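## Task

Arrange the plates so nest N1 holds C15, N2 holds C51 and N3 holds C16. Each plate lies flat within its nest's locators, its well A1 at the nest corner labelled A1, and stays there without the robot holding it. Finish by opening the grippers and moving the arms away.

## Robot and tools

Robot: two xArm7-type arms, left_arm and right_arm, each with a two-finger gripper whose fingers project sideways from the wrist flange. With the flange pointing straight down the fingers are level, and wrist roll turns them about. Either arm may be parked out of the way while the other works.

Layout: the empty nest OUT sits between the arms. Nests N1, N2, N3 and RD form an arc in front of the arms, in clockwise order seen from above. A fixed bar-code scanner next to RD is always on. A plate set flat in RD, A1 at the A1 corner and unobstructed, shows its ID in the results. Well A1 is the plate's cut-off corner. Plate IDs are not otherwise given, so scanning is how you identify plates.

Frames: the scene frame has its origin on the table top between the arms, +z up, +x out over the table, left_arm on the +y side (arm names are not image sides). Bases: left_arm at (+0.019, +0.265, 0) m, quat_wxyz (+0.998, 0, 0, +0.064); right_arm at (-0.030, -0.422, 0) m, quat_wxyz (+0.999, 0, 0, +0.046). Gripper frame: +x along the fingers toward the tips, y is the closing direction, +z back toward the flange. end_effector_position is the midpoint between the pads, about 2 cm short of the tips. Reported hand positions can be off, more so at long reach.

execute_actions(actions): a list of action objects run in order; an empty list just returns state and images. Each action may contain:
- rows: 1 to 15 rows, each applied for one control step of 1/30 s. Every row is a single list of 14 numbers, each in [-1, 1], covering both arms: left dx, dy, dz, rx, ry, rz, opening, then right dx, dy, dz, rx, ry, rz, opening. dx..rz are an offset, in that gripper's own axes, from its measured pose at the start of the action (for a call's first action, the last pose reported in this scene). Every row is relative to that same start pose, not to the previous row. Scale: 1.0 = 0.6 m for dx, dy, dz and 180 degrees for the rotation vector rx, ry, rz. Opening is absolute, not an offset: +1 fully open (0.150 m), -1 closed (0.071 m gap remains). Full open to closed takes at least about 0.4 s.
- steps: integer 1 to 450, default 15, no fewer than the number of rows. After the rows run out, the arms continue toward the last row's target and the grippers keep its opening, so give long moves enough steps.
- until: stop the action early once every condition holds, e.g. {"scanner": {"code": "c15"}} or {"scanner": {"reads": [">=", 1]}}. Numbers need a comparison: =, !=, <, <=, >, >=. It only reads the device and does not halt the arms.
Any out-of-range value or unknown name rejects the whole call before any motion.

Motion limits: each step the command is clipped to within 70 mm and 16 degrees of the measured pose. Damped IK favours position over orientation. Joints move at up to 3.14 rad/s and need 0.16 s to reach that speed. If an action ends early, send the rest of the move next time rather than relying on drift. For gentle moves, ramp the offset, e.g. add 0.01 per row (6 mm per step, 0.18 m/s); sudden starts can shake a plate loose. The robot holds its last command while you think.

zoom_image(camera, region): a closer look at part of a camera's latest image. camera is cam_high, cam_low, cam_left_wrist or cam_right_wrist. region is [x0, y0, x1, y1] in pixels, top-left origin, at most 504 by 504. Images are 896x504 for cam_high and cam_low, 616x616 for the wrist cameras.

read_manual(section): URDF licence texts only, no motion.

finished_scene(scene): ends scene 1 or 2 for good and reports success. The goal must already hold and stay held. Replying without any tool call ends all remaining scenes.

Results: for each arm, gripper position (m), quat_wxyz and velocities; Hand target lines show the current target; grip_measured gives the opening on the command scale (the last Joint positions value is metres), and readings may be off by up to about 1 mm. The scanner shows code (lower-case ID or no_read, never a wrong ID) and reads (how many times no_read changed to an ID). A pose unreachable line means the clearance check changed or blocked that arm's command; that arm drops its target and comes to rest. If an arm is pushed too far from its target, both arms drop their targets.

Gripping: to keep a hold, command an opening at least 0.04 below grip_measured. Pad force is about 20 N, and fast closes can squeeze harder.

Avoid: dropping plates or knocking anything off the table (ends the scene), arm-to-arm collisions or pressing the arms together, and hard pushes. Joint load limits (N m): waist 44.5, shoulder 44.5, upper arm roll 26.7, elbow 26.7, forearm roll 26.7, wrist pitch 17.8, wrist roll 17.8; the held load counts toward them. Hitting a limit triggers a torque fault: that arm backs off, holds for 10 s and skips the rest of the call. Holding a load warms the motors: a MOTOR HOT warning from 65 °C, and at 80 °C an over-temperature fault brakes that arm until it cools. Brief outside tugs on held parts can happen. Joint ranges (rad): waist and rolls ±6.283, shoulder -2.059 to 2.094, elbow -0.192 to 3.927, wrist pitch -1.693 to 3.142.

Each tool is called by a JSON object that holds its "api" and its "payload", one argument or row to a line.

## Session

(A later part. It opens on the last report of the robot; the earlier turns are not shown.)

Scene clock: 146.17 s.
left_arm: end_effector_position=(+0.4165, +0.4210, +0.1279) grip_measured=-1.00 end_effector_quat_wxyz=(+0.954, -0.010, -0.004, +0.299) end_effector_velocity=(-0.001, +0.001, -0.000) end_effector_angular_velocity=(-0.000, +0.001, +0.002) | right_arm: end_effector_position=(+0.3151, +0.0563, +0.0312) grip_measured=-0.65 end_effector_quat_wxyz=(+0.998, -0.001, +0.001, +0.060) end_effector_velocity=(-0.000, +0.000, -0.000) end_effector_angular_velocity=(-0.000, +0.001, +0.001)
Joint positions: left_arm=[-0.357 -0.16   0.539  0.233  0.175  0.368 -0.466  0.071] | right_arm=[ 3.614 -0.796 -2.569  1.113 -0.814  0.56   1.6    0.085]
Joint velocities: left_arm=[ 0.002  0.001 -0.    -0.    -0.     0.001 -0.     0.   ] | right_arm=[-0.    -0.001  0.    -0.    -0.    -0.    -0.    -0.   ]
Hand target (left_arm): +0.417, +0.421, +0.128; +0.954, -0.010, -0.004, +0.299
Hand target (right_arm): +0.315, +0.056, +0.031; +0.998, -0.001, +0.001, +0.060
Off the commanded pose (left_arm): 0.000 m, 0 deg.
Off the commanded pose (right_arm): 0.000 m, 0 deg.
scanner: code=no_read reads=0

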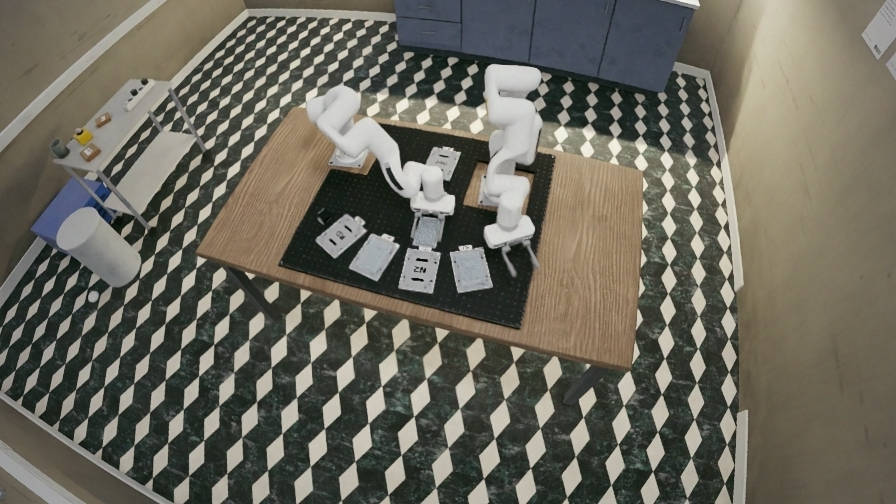

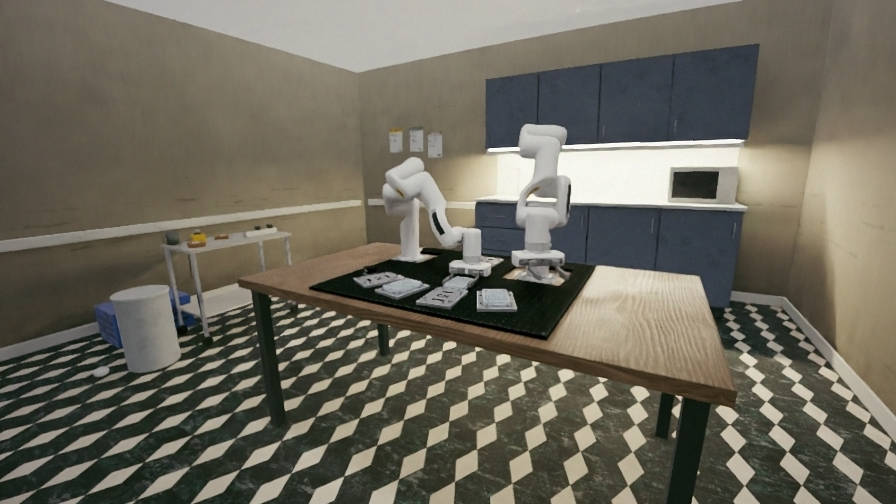

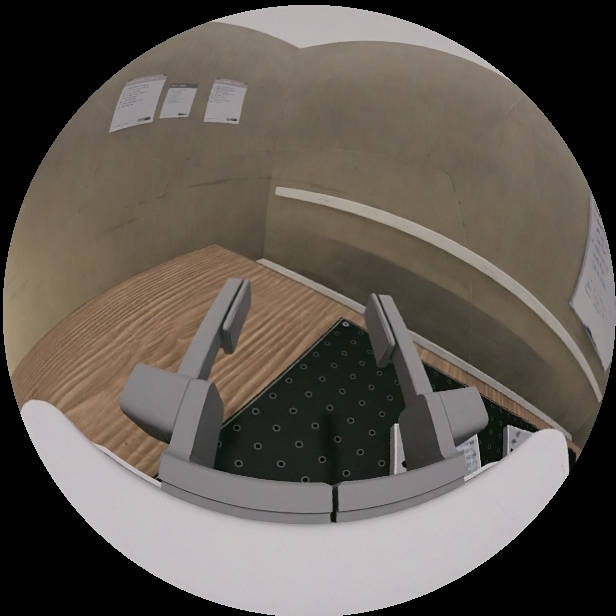

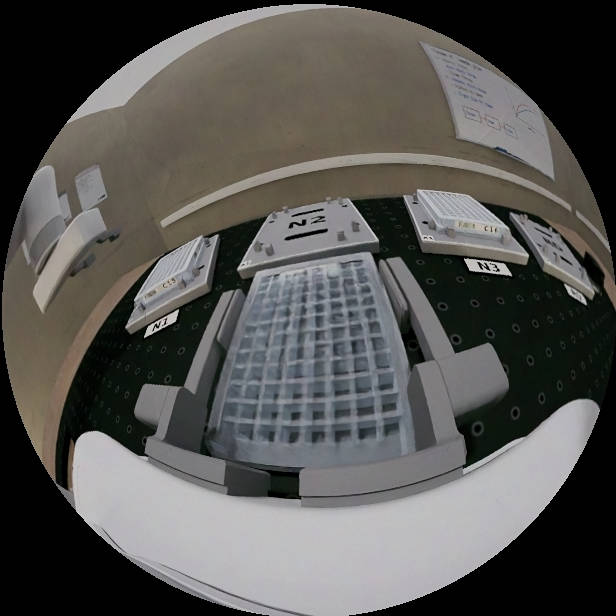

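{"api": "execute_actions", "payload": {
  "actions": [
    {"rows":[[0,0,0,0,0,0,-1,0,0,0,0,0,0,-0.6],[0,0,0,0,0,0,-1,0,0,0,0,0,0,-0.5],[0,0,0,0,0,0,-1,0,0,0.001,0,0,0,-0.45],[0,0,0,0,0,0,-1,0,0,0.003,0,0,0,-0.45],[0,0,0,0,0,0,-1,0,0,0.0045,0,0,0,-0.45]],"steps":22},
    {"rows":[[0,0,0,0,0,0,-1,0,0,0,0,0,0,-0.52],[0,0,0,0,0,0,-1,0,0,0,0,0,0,-0.58],[0,0,0,0,0,0,-1,0,0,0,0,0,0,-0.64],[0,0,0,0,0,0,-1,0,0,0,0,0,0,-0.68],[0,0,0,0,0,0,-1,0,0,0,0,0,0,-0.75],[0,0,0,0,0,0,-1,0,0,0,0,0,0,-0.85]],"steps":16}
  ]
}}

Scene clock: 147.53 s.
left_arm: end_effector_position=(+0.4165, +0.4210, +0.1279) grip_measured=-1.00 end_effector_quat_wxyz=(+0.954, -0.010, -0.004, +0.299) end_effector_velocity=(-0.000, +0.000, +0.000) end_effector_angular_velocity=(-0.000, -0.001, +0.001) | right_arm: end_effector_position=(+0.3152, +0.0564, +0.0340) grip_measured=-0.72 end_effector_quat_wxyz=(+0.998, -0.000, +0.001, +0.060) end_effector_velocity=(-0.001, +0.000, -0.000) end_effector_angular_velocity=(-0.000, +0.001, +0.002)
Joint positions: left_arm=[-0.357 -0.16   0.539  0.233  0.175  0.368 -0.466  0.071] | right_arm=[ 3.61  -0.79  -2.564  1.111 -0.809  0.564  1.597  0.082]
Joint velocities: left_arm=[ 0.001 -0.     0.     0.    -0.    -0.     0.     0.   ] | right_arm=[ 0.    -0.     0.001 -0.001  0.    -0.    -0.001  0.   ]
Hand target (left_arm): +0.417, +0.421, +0.128; +0.954, -0.010, -0.004, +0.299
Hand target (right_arm): +0.315, +0.056, +0.034; +0.998, -0.001, +0.001, +0.060
Off the commanded pose (left_arm): 0.000 m, 0 deg.
Off the commanded pose (right_arm): 0.000 m, 0 deg.
scanner: code=no_read reads=0

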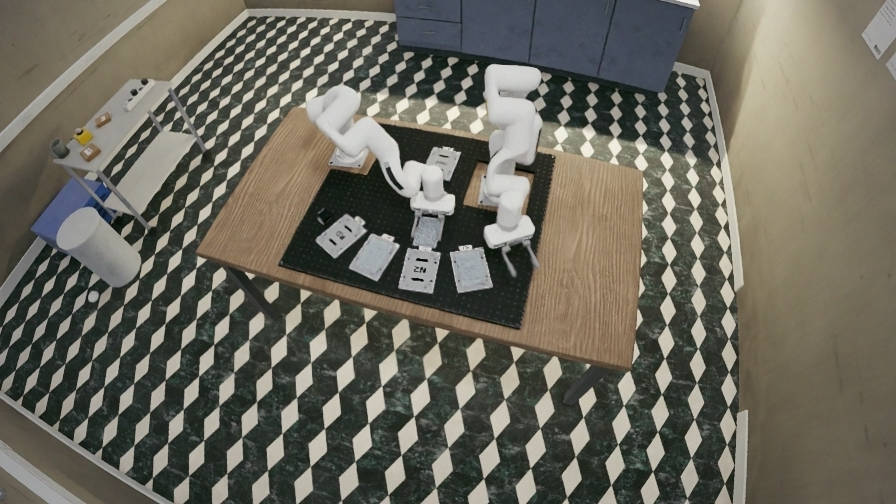

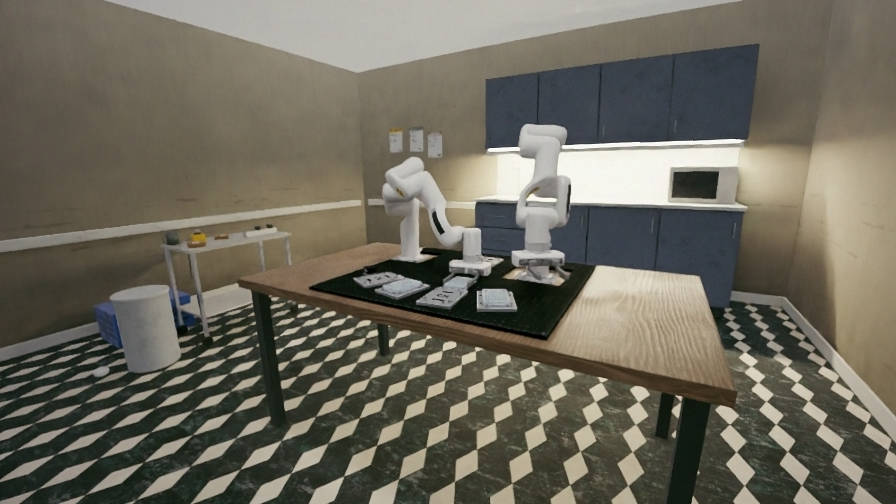

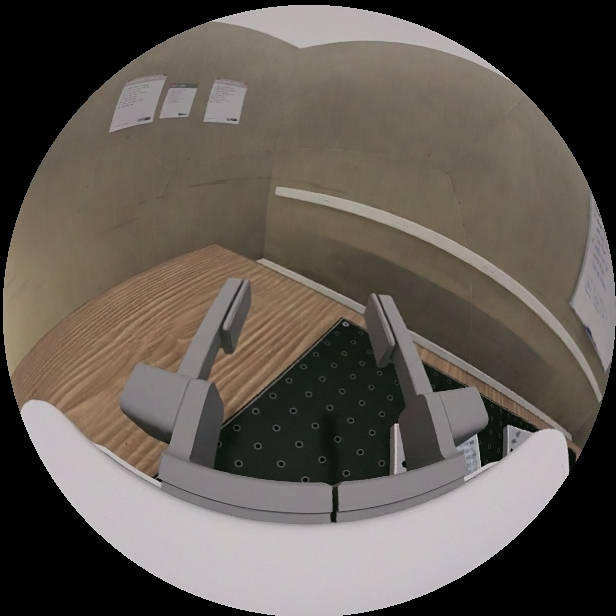

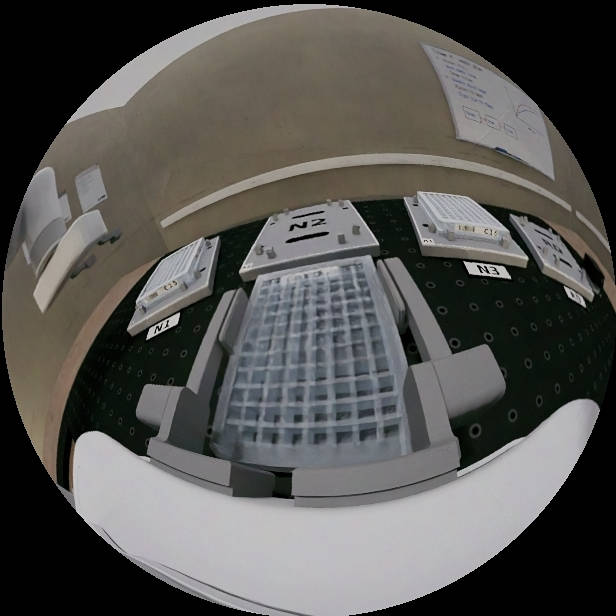

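{"api": "execute_actions", "payload": {
  "actions": [
    {"rows":[[0,0,0,0,0,0,-1,0,0,0.005,0,0,0,-0.85],[0,0,0,0,0,0,-1,0,0,0.012,0,0,0,-0.85],[0,0,0,0,0,0,-1,0,0,0.021,0,0,0,-0.85],[0,0,0,0,0,0,-1,0,0,0.030,0,0,0,-0.85],[0,0,0,0,0,0,-1,0,0,0.039,0,0,0,-0.85],[0,0,0,0,0,0,-1,0,0,0.046,0,0,0,-0.85],[0,0,0,0,0,0,-1,0,0,0.050,0,0,0,-0.85]],"steps":14},
    {"rows":[[0,0,0,0,0,0,-1,0.005,0,0.002,0,0,0,-0.85],[0,0,0,0,0,0,-1,0.015,0,0.003,0,0,0,-0.85],[0,0,0,0,0,0,-1,0.03,0,0.003,0,0,0,-0.85],[0,0,0,0,0,0,-1,0.05,0,0.003,0,0,0,-0.85],[0,0,0,0,0,0,-1,0.073,0,0.003,0,0,0,-0.85],[0,0,0,0,0,0,-1,0.097,-0.001,0.003,0,0,0,-0.85],[0,0,0,0,0,0,-1,0.121,-0.001,0.003,0,0,0,-0.85],[0,0,0,0,0,0,-1,0.145,-0.001,0.003,0,0,0,-0.85],[0,0,0,0,0,0,-1,0.169,-0.001,0.003,0,0,0,-0.85],[0,0,0,0,0,0,-1,0.193,-0.002,0.003,0,0,0,-0.85],[0,0,0,0,0,0,-1,0.217,-0.002,0.003,0,0,0,-0.85],[0,0,0,0,0,0,-1,0.238,-0.002,0.003,0,0,0,-0.85],[0,0,0,0,0,0,-1,0.255,-0.002,0.003,0,0,0,-0.85],[0,0,0,0,0,0,-1,0.266,-0.002,0.003,0,0,0,-0.85],[0,0,0,0,0,0,-1,0.271,-0.002,0.003,0,0,0,-0.85]],"steps":32}
  ]
}}

{"api": "zoom_image", "payload": {
  "camera": "cam_right_wrist",
  "region": [140, 220, 500, 480]
}}

{"api": "zoom_image", "payload": {
  "camera": "cam_low",
  "region": [400, 265, 490, 315]
}}

Scene clock: 149.53 s.
left_arm: end_effector_position=(+0.4165, +0.4210, +0.1279) grip_measured=-1.00 end_effector_quat_wxyz=(+0.954, -0.010, -0.004, +0.299) end_effector_velocity=(+0.000, -0.000, -0.000) end_effector_angular_velocity=(+0.000, +0.001, -0.001) | right_arm: end_effector_position=(+0.4772, +0.0739, +0.0653) grip_measured=-0.72 end_effector_quat_wxyz=(+0.998, -0.001, +0.000, +0.060) end_effector_velocity=(-0.001, +0.002, +0.001) end_effector_angular_velocity=(+0.003, +0.000, +0.002)
Joint positions: left_arm=[-0.357 -0.16   0.539  0.233  0.175  0.368 -0.466  0.071] | right_arm=[ 3.488 -0.929 -2.553  1.516 -0.669  0.801  1.203  0.082]
Joint velocities: left_arm=[-0.001  0.001  0.    -0.     0.    -0.    -0.    -0.   ] | right_arm=[ 0.001 -0.001  0.002  0.002  0.    -0.    -0.     0.   ]
Hand target (left_arm): +0.417, +0.421, +0.128; +0.954, -0.010, -0.004, +0.299
Hand target (right_arm): +0.477, +0.074, +0.065; +0.998, -0.001, +0.000, +0.060
Off the commanded pose (left_arm): 0.000 m, 0 deg.
Off the commanded pose (right_arm): 0.001 m, 0 deg.
scanner: code=no_read reads=0

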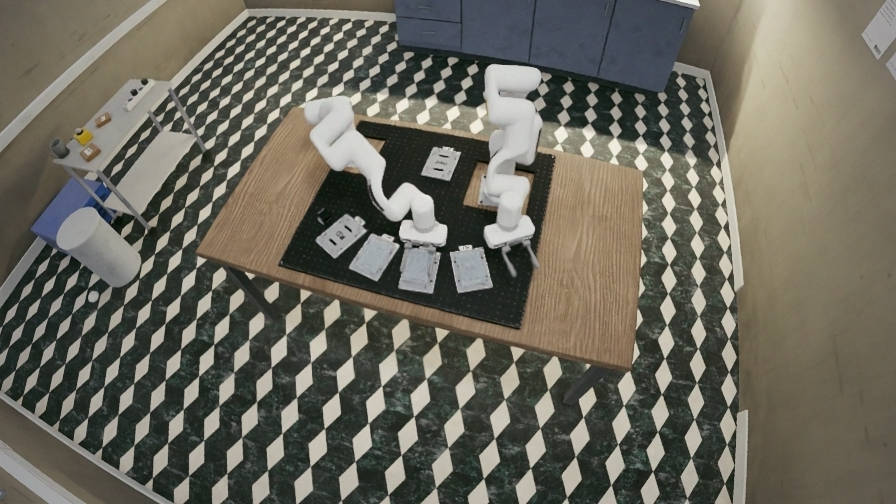

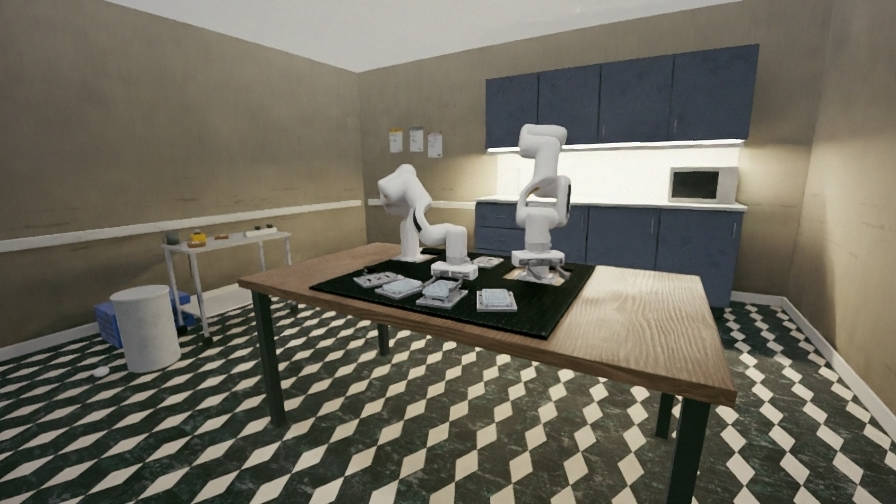

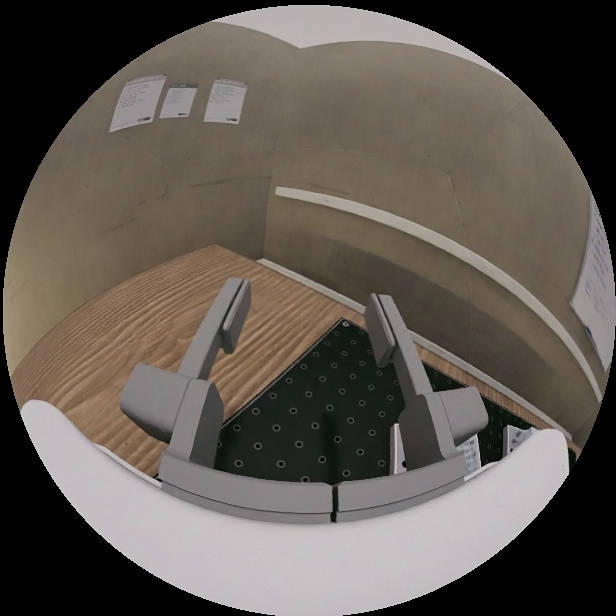

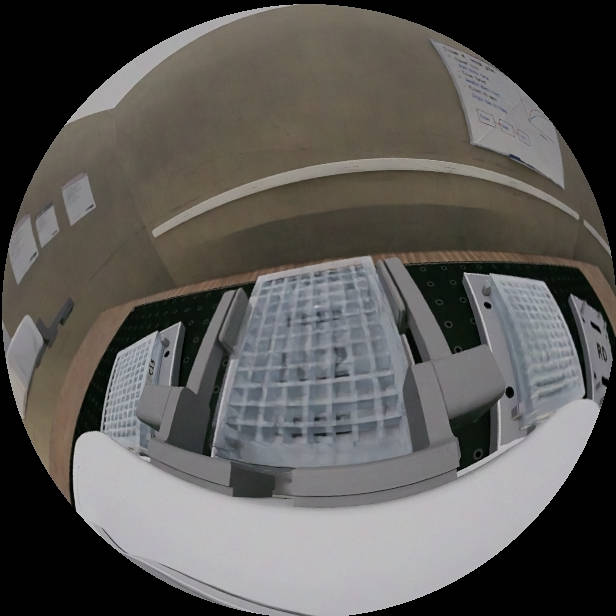

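Region (140, 220, 500, 480) of cam_right_wrist's 616x616 image, scaled by 1.400, with more detail than that image has.

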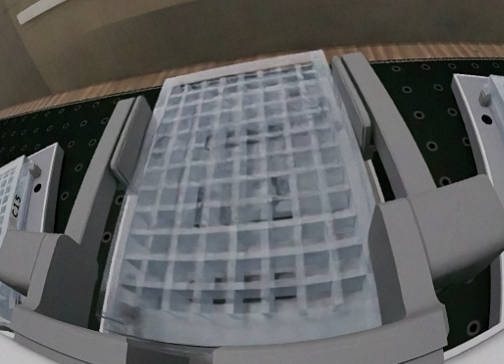

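Region (400, 265, 490, 315) of cam_low's 896x504 image, scaled by 5.600, with more detail than that image has.

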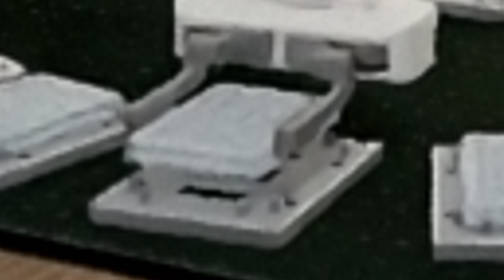

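{"api": "execute_actions", "payload": {
  "actions": [
    {"rows":[[0,0,0,0,0,0,-1,0,-0.001,-0.004,0,0,0,-0.85],[0,0,0,0,0,0,-1,0,-0.001,-0.008,0,0,0,-0.85],[0,0,0,0,0,0,-1,0,-0.002,-0.012,0,0,0,-0.85],[0,0,0,0,0,0,-1,0,-0.002,-0.015,0,0,0,-0.85]],"steps":22}
  ]
}}

{"api": "zoom_image", "payload": {
  "camera": "cam_right_wrist",
  "region": [140, 220, 500, 480]
}}

{"api": "zoom_image", "payload": {
  "camera": "cam_low",
  "region": [400, 265, 490, 315]
}}

{"api": "zoom_image", "payload": {
  "camera": "cam_high",
  "region": [380, 230, 460, 300]
}}

Scene clock: 150.50 s.
left_arm: end_effector_position=(+0.4165, +0.4210, +0.1279) grip_measured=-1.00 end_effector_quat_wxyz=(+0.954, -0.010, -0.004, +0.299) end_effector_velocity=(-0.000, +0.000, -0.000) end_effector_angular_velocity=(+0.000, +0.000, -0.001) | right_arm: end_effector_position=(+0.4773, +0.0726, +0.0563) grip_measured=-0.72 end_effector_quat_wxyz=(+0.998, -0.001, +0.000, +0.060) end_effector_velocity=(+0.000, -0.001, -0.000) end_effector_angular_velocity=(+0.000, +0.000, -0.002)
Joint positions: left_arm=[-0.357 -0.16   0.539  0.233  0.175  0.368 -0.466  0.071] | right_arm=[ 3.492 -0.945 -2.563  1.518 -0.679  0.786  1.207  0.082]
Joint velocities: left_arm=[ 0.     0.     0.    -0.     0.001 -0.     0.001  0.   ] | right_arm=[-0.001 -0.001 -0.     0.    -0.    -0.     0.001 -0.   ]
Hand target (left_arm): +0.417, +0.421, +0.128; +0.954, -0.010, -0.004, +0.299
Hand target (right_arm): +0.477, +0.073, +0.056; +0.998, -0.001, +0.000, +0.060
Off the commanded pose (left_arm): 0.000 m, 0 deg.
Off the commanded pose (right_arm): 0.000 m, 0 deg.
scanner: code=no_read reads=0

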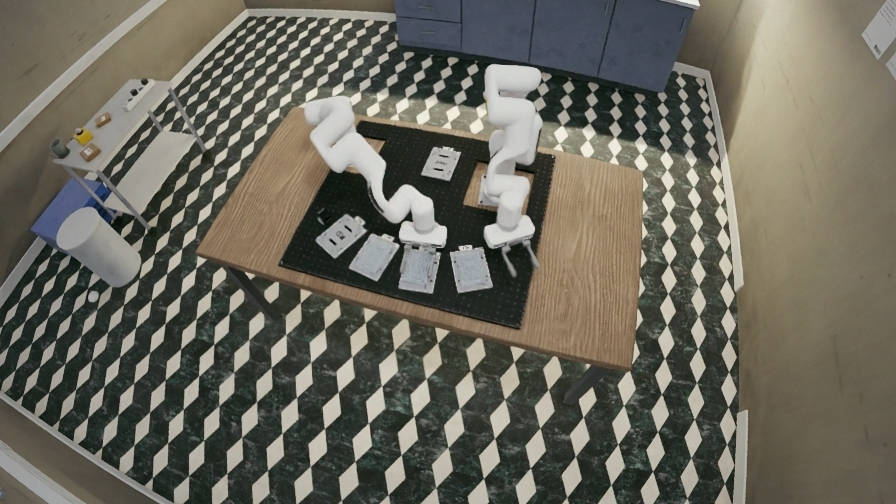

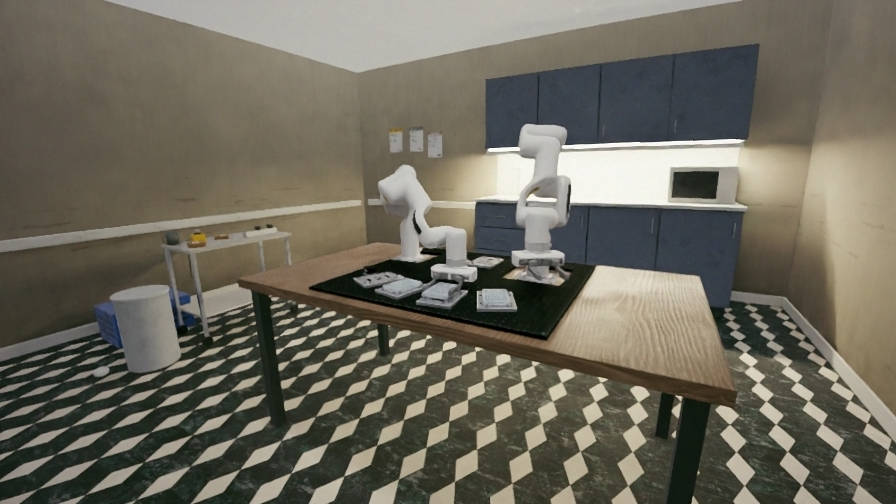

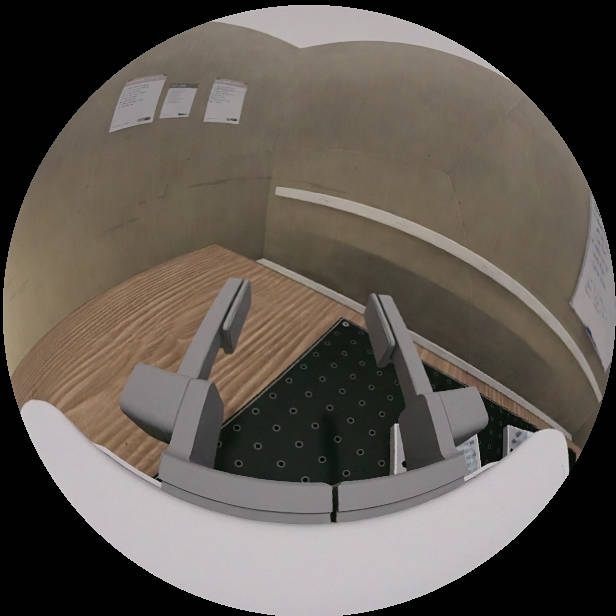

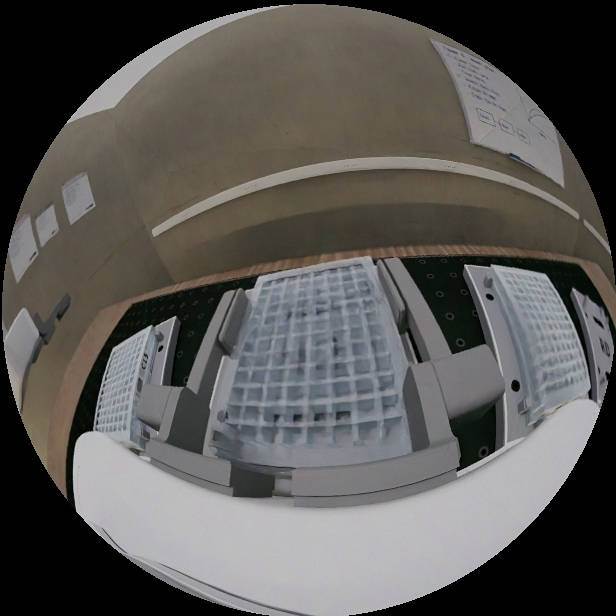

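Region (140, 220, 500, 480) of cam_right_wrist's 616x616 image, scaled by 1.400, with more detail than that image has.

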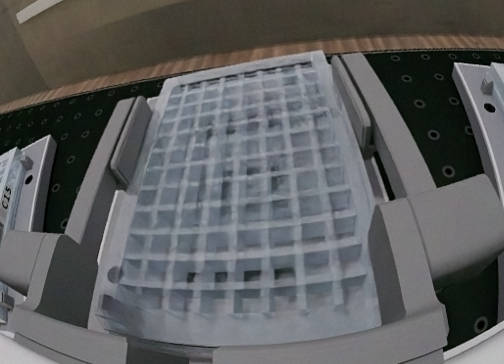

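Region (400, 265, 490, 315) of cam_low's 896x504 image, scaled by 5.600, with more detail than that image has.

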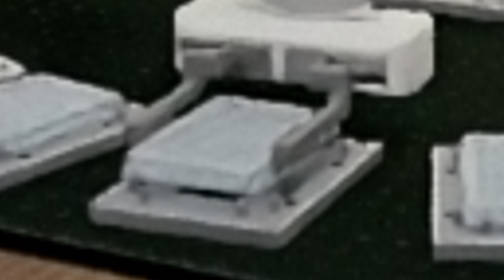

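Region (380, 230, 460, 300) of cam_high's 896x504 image, scaled by 6.300, with more detail than that image has; it fills the top 441 rows of this view, and the rest is white.

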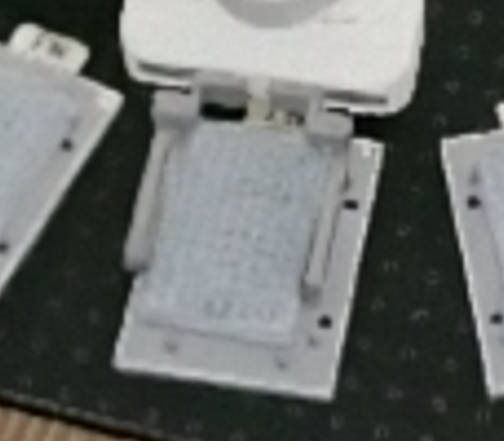

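{"api": "execute_actions", "payload": {
  "actions": []
}}

Scene clock: 150.90 s.
left_arm: end_effector_position=(+0.4165, +0.4210, +0.1279) grip_measured=-1.00 end_effector_quat_wxyz=(+0.954, -0.010, -0.004, +0.299) end_effector_velocity=(+0.000, -0.001, -0.000) end_effector_angular_velocity=(+0.000, +0.001, -0.001) | right_arm: end_effector_position=(+0.4773, +0.0726, +0.0563) grip_measured=-0.72 end_effector_quat_wxyz=(+0.998, -0.001, +0.000, +0.060) end_effector_velocity=(-0.000, -0.000, -0.001) end_effector_angular_velocity=(-0.000, +0.001, -0.001)
Joint positions: left_arm=[-0.357 -0.16   0.539  0.233  0.175  0.368 -0.466  0.071] | right_arm=[ 3.492 -0.945 -2.563  1.518 -0.679  0.786  1.207  0.082]
Joint velocities: left_arm=[-0.001  0.001 -0.     0.     0.     0.    -0.    -0.   ] | right_arm=[-0.    -0.001 -0.    -0.     0.    -0.     0.     0.   ]
Hand target (left_arm): +0.417, +0.421, +0.128; +0.954, -0.010, -0.004, +0.299
Hand target (right_arm): +0.477, +0.073, +0.056; +0.998, -0.001, +0.000, +0.060
Off the commanded pose (left_arm): 0.000 m, 0 deg.
Off the commanded pose (right_arm): 0.000 m, 0 deg.
scanner: code=no_read reads=0

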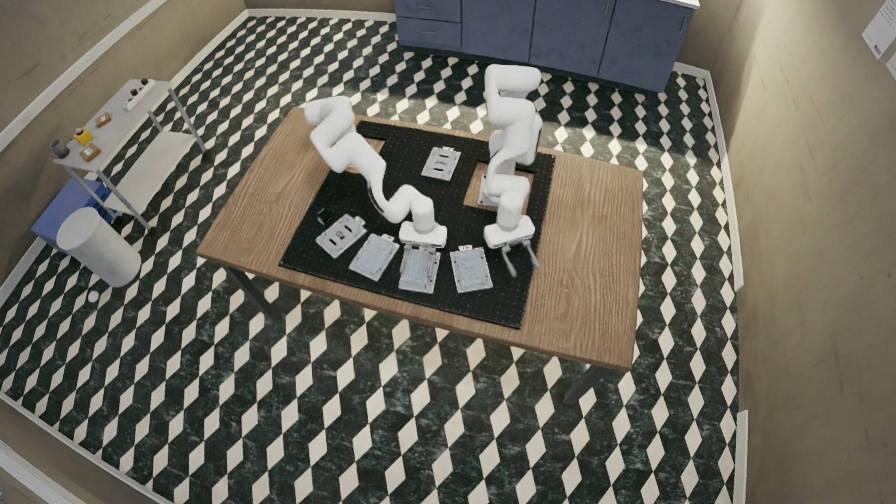

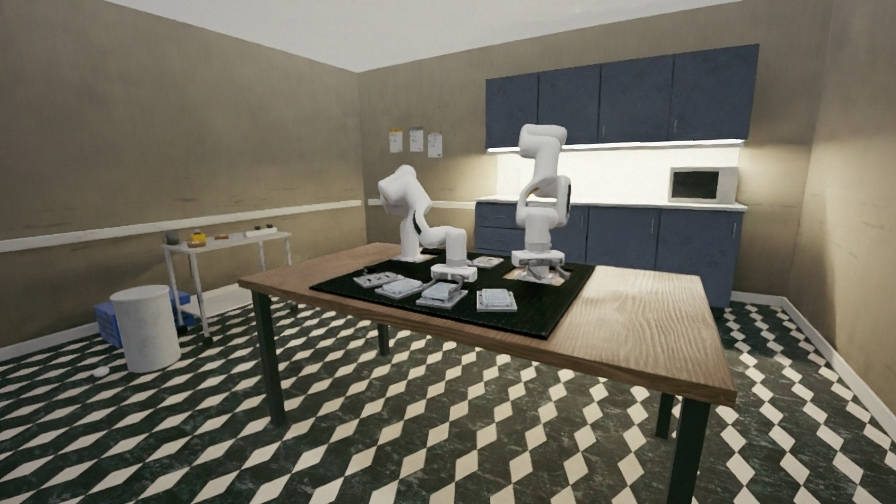

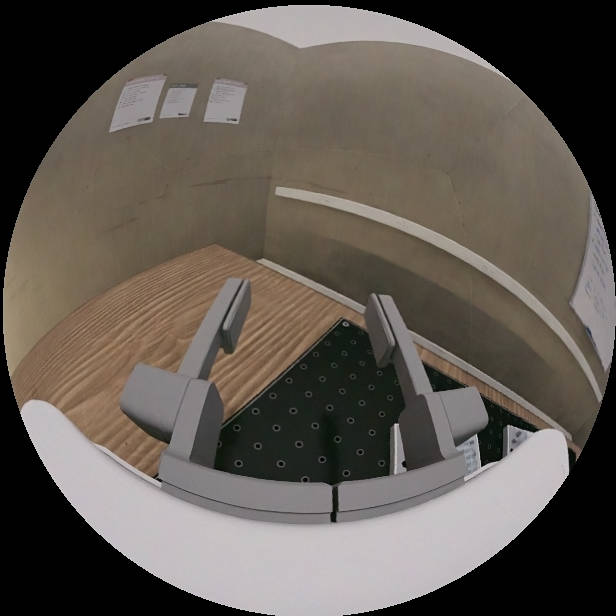

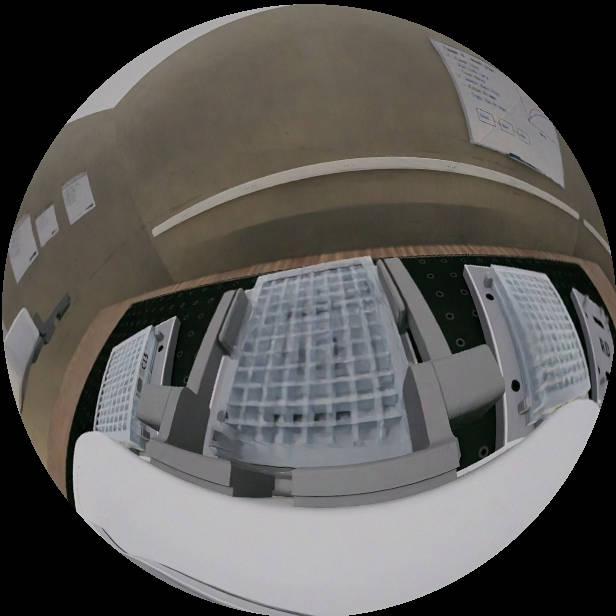

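{"api": "execute_actions", "payload": {
  "actions": [
    {"rows":[[0,0,0,0,0,0,-1,0,0.0012,-0.001,0,0,0,-0.85],[0,0,0,0,0,0,-1,0,0.0012,-0.003,0,0,0,-0.85],[0,0,0,0,0,0,-1,0,0.0012,-0.005,0,0,0,-0.85],[0,0,0,0,0,0,-1,0,0.0012,-0.007,0,0,0,-0.85],[0,0,0,0,0,0,-1,0,0.0012,-0.009,0,0,0,-0.85],[0,0,0,0,0,0,-1,0,0.0012,-0.011,0,0,0,-0.85],[0,0,0,0,0,0,-1,0,0.0012,-0.013,0,0,0,-0.85],[0,0,0,0,0,0,-1,0,0.0012,-0.015,0,0,0,-0.85],[0,0,0,0,0,0,-1,0,0.0012,-0.017,0,0,0,-0.85],[0,0,0,0,0,0,-1,0,0.0012,-0.018,0,0,0,-0.85]],"steps":30}
  ]
}}

Scene clock: 152.10 s.
left_arm: end_effector_position=(+0.4165, +0.4210, +0.1279) grip_measured=-1.00 end_effector_quat_wxyz=(+0.954, -0.010, -0.004, +0.299) end_effector_velocity=(+0.000, -0.001, +0.000) end_effector_angular_velocity=(-0.000, -0.001, -0.002) | right_arm: end_effector_position=(+0.4787, +0.0744, +0.0501) grip_measured=-0.72 end_effector_quat_wxyz=(+0.998, +0.001, -0.003, +0.060) end_effector_velocity=(+0.000, -0.001, -0.000) end_effector_angular_velocity=(-0.003, +0.001, +0.001)
Joint positions: left_arm=[-0.357 -0.16   0.539  0.233  0.175  0.368 -0.466  0.071] | right_arm=[ 3.5   -0.963 -2.573  1.53  -0.691  0.772  1.213  0.082]
Joint velocities: left_arm=[-0.001 -0.002 -0.    -0.     0.     0.     0.     0.   ] | right_arm=[ 0.003  0.005 -0.006 -0.004  0.007 -0.001 -0.005 -0.   ]
Hand target (left_arm): +0.417, +0.421, +0.128; +0.954, -0.010, -0.004, +0.299
Hand target (right_arm): +0.477, +0.073, +0.046; +0.998, -0.001, +0.000, +0.060
Off the commanded pose (left_arm): 0.000 m, 0 deg.
Off the commanded pose (right_arm): 0.005 m, 0 deg.
scanner: code=no_read reads=0

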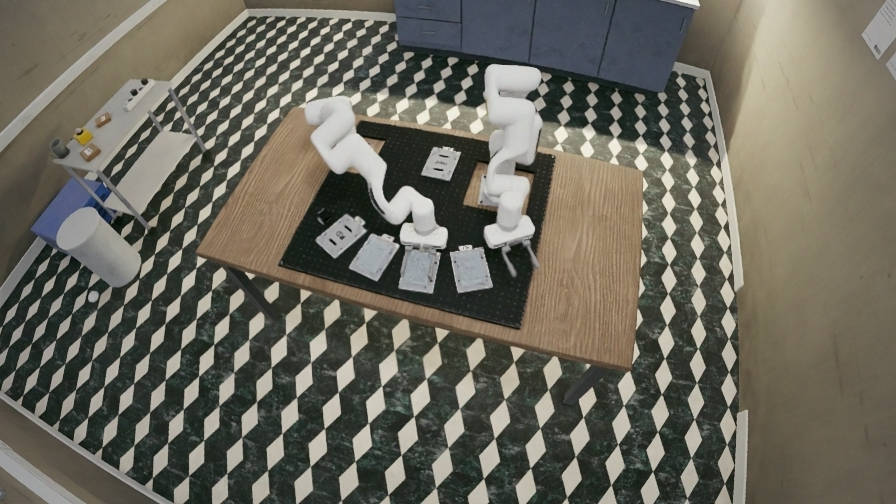

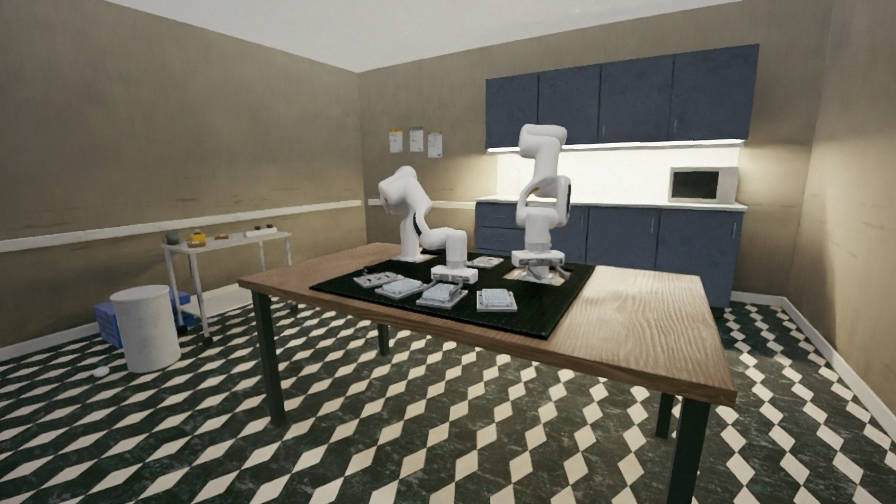

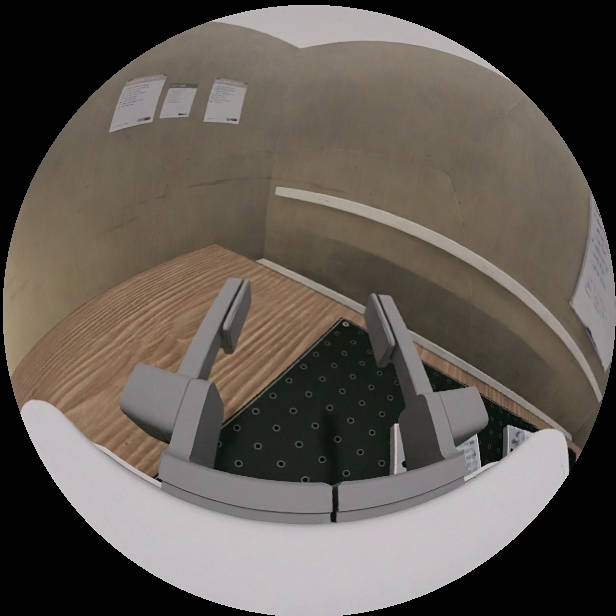

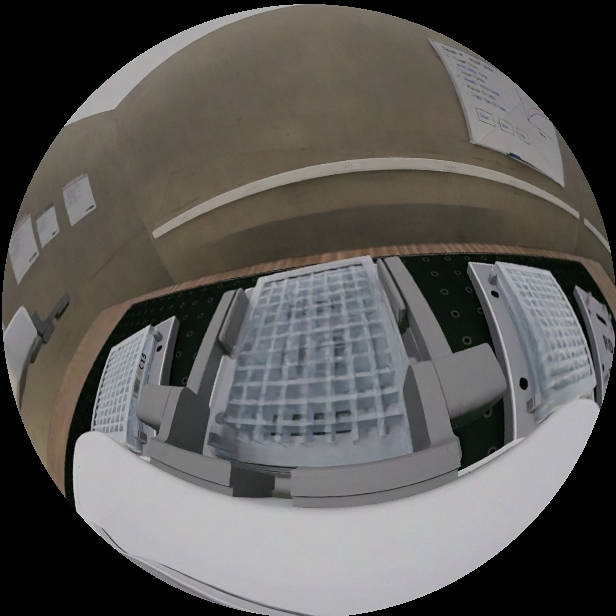

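{"api": "execute_actions", "payload": {
  "actions": [
    {"rows":[[0,0,0,0,0,0,-1,0.001,0.001,-0.002,0,0,0,-0.85],[0,0,0,0,0,0,-1,0.0015,0.0015,-0.004,0,0,0,-0.85],[0,0,0,0,0,0,-1,0.0015,0.0015,-0.006,0,0,0,-0.85],[0,0,0,0,0,0,-1,0.0015,0.0015,-0.008,0,0,0,-0.85]],"steps":25}
  ]
}}

Scene clock: 153.10 s.
left_arm: end_effector_position=(+0.4165, +0.4210, +0.1279) grip_measured=-1.00 end_effector_quat_wxyz=(+0.954, -0.010, -0.004, +0.299) end_effector_velocity=(+0.000, +0.000, +0.000) end_effector_angular_velocity=(-0.000, -0.000, +0.001) | right_arm: end_effector_position=(+0.4808, +0.0756, +0.0500) grip_measured=-0.72 end_effector_quat_wxyz=(+0.998, +0.002, -0.006, +0.059) end_effector_velocity=(+0.000, +0.000, -0.000) end_effector_angular_velocity=(+0.001, -0.001, -0.001)
Joint positions: left_arm=[-0.357 -0.16   0.539  0.233  0.175  0.368 -0.466  0.071] | right_arm=[ 3.509 -0.967 -2.583  1.54  -0.689  0.766  1.212  0.082]
Joint velocities: left_arm=[ 0.001 -0.    -0.     0.    -0.001 -0.     0.    -0.   ] | right_arm=[ 0.005  0.001 -0.006  0.     0.004 -0.004 -0.001 -0.   ]
Hand target (left_arm): +0.417, +0.421, +0.128; +0.954, -0.010, -0.004, +0.299
Hand target (right_arm): +0.479, +0.075, +0.045; +0.998, +0.001, -0.003, +0.060
Off the commanded pose (left_arm): 0.000 m, 0 deg.
Off the commanded pose (right_arm): 0.005 m, 0 deg.
scanner: code=no_read reads=0

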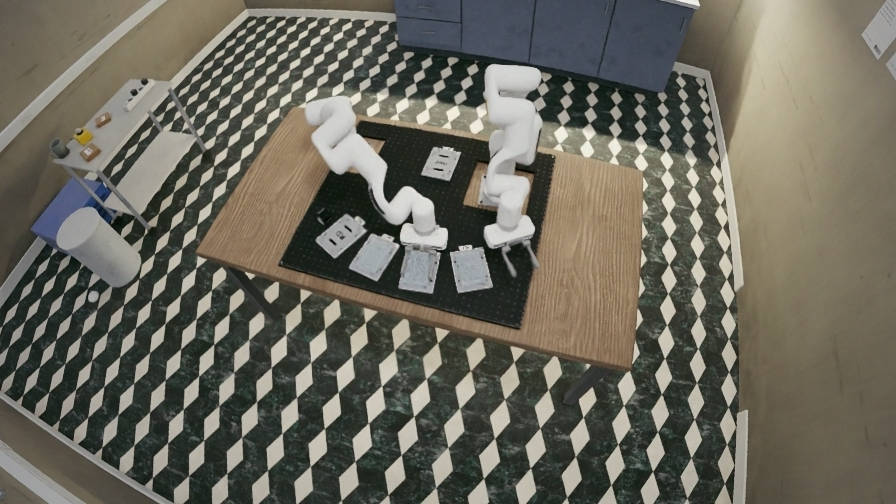

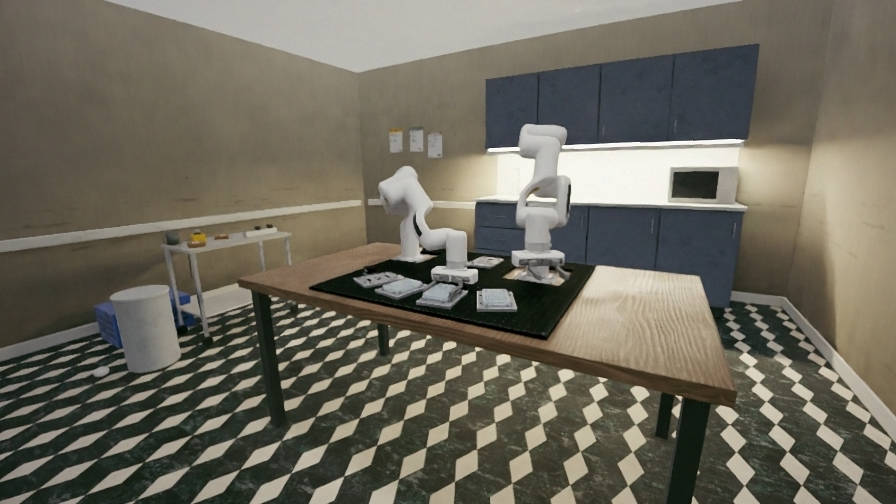

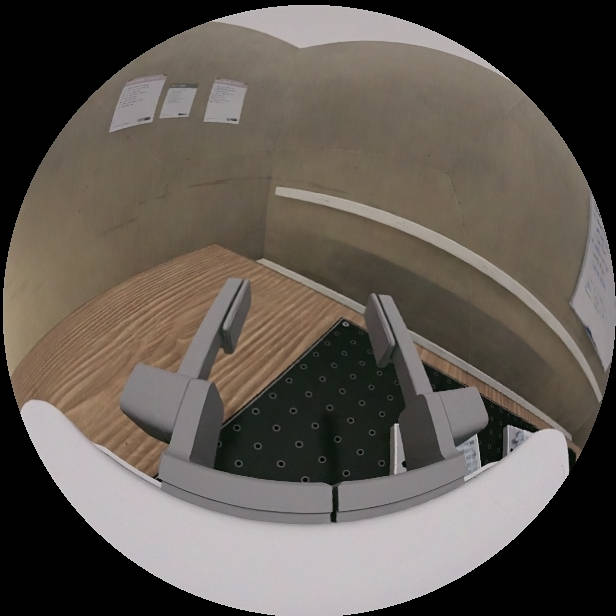

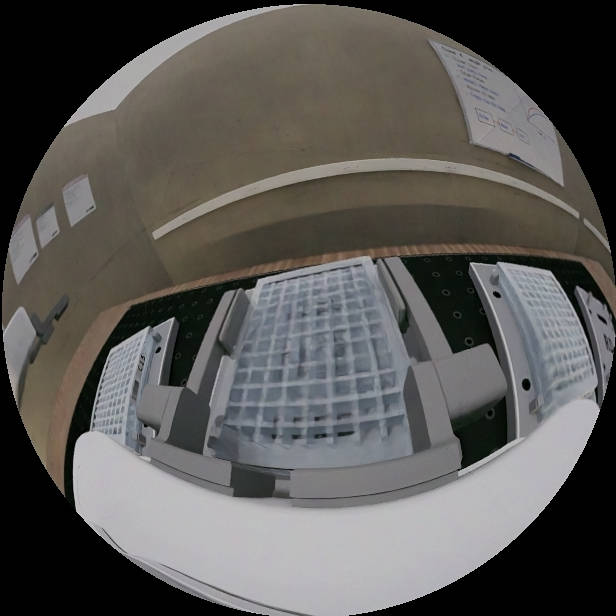

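{"api": "zoom_image", "payload": {
  "camera": "cam_low",
  "region": [370, 260, 530, 320]
}}

{"api": "zoom_image", "payload": {
  "camera": "cam_high",
  "region": [340, 215, 510, 305]
}}

Region (370, 260, 530, 320) of cam_low's 896x504 image, scaled by 3.150, with more detail than that image has; it fills the top 189 rows of this view, and the rest is white.

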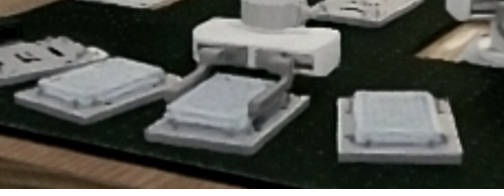

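Region (340, 215, 510, 305) of cam_high's 896x504 image, scaled by 2.965, with more detail than that image has; it fills the top 267 rows of this view, and the rest is white.

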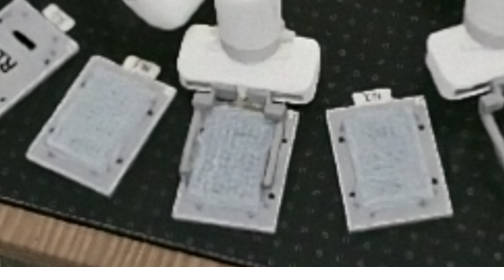

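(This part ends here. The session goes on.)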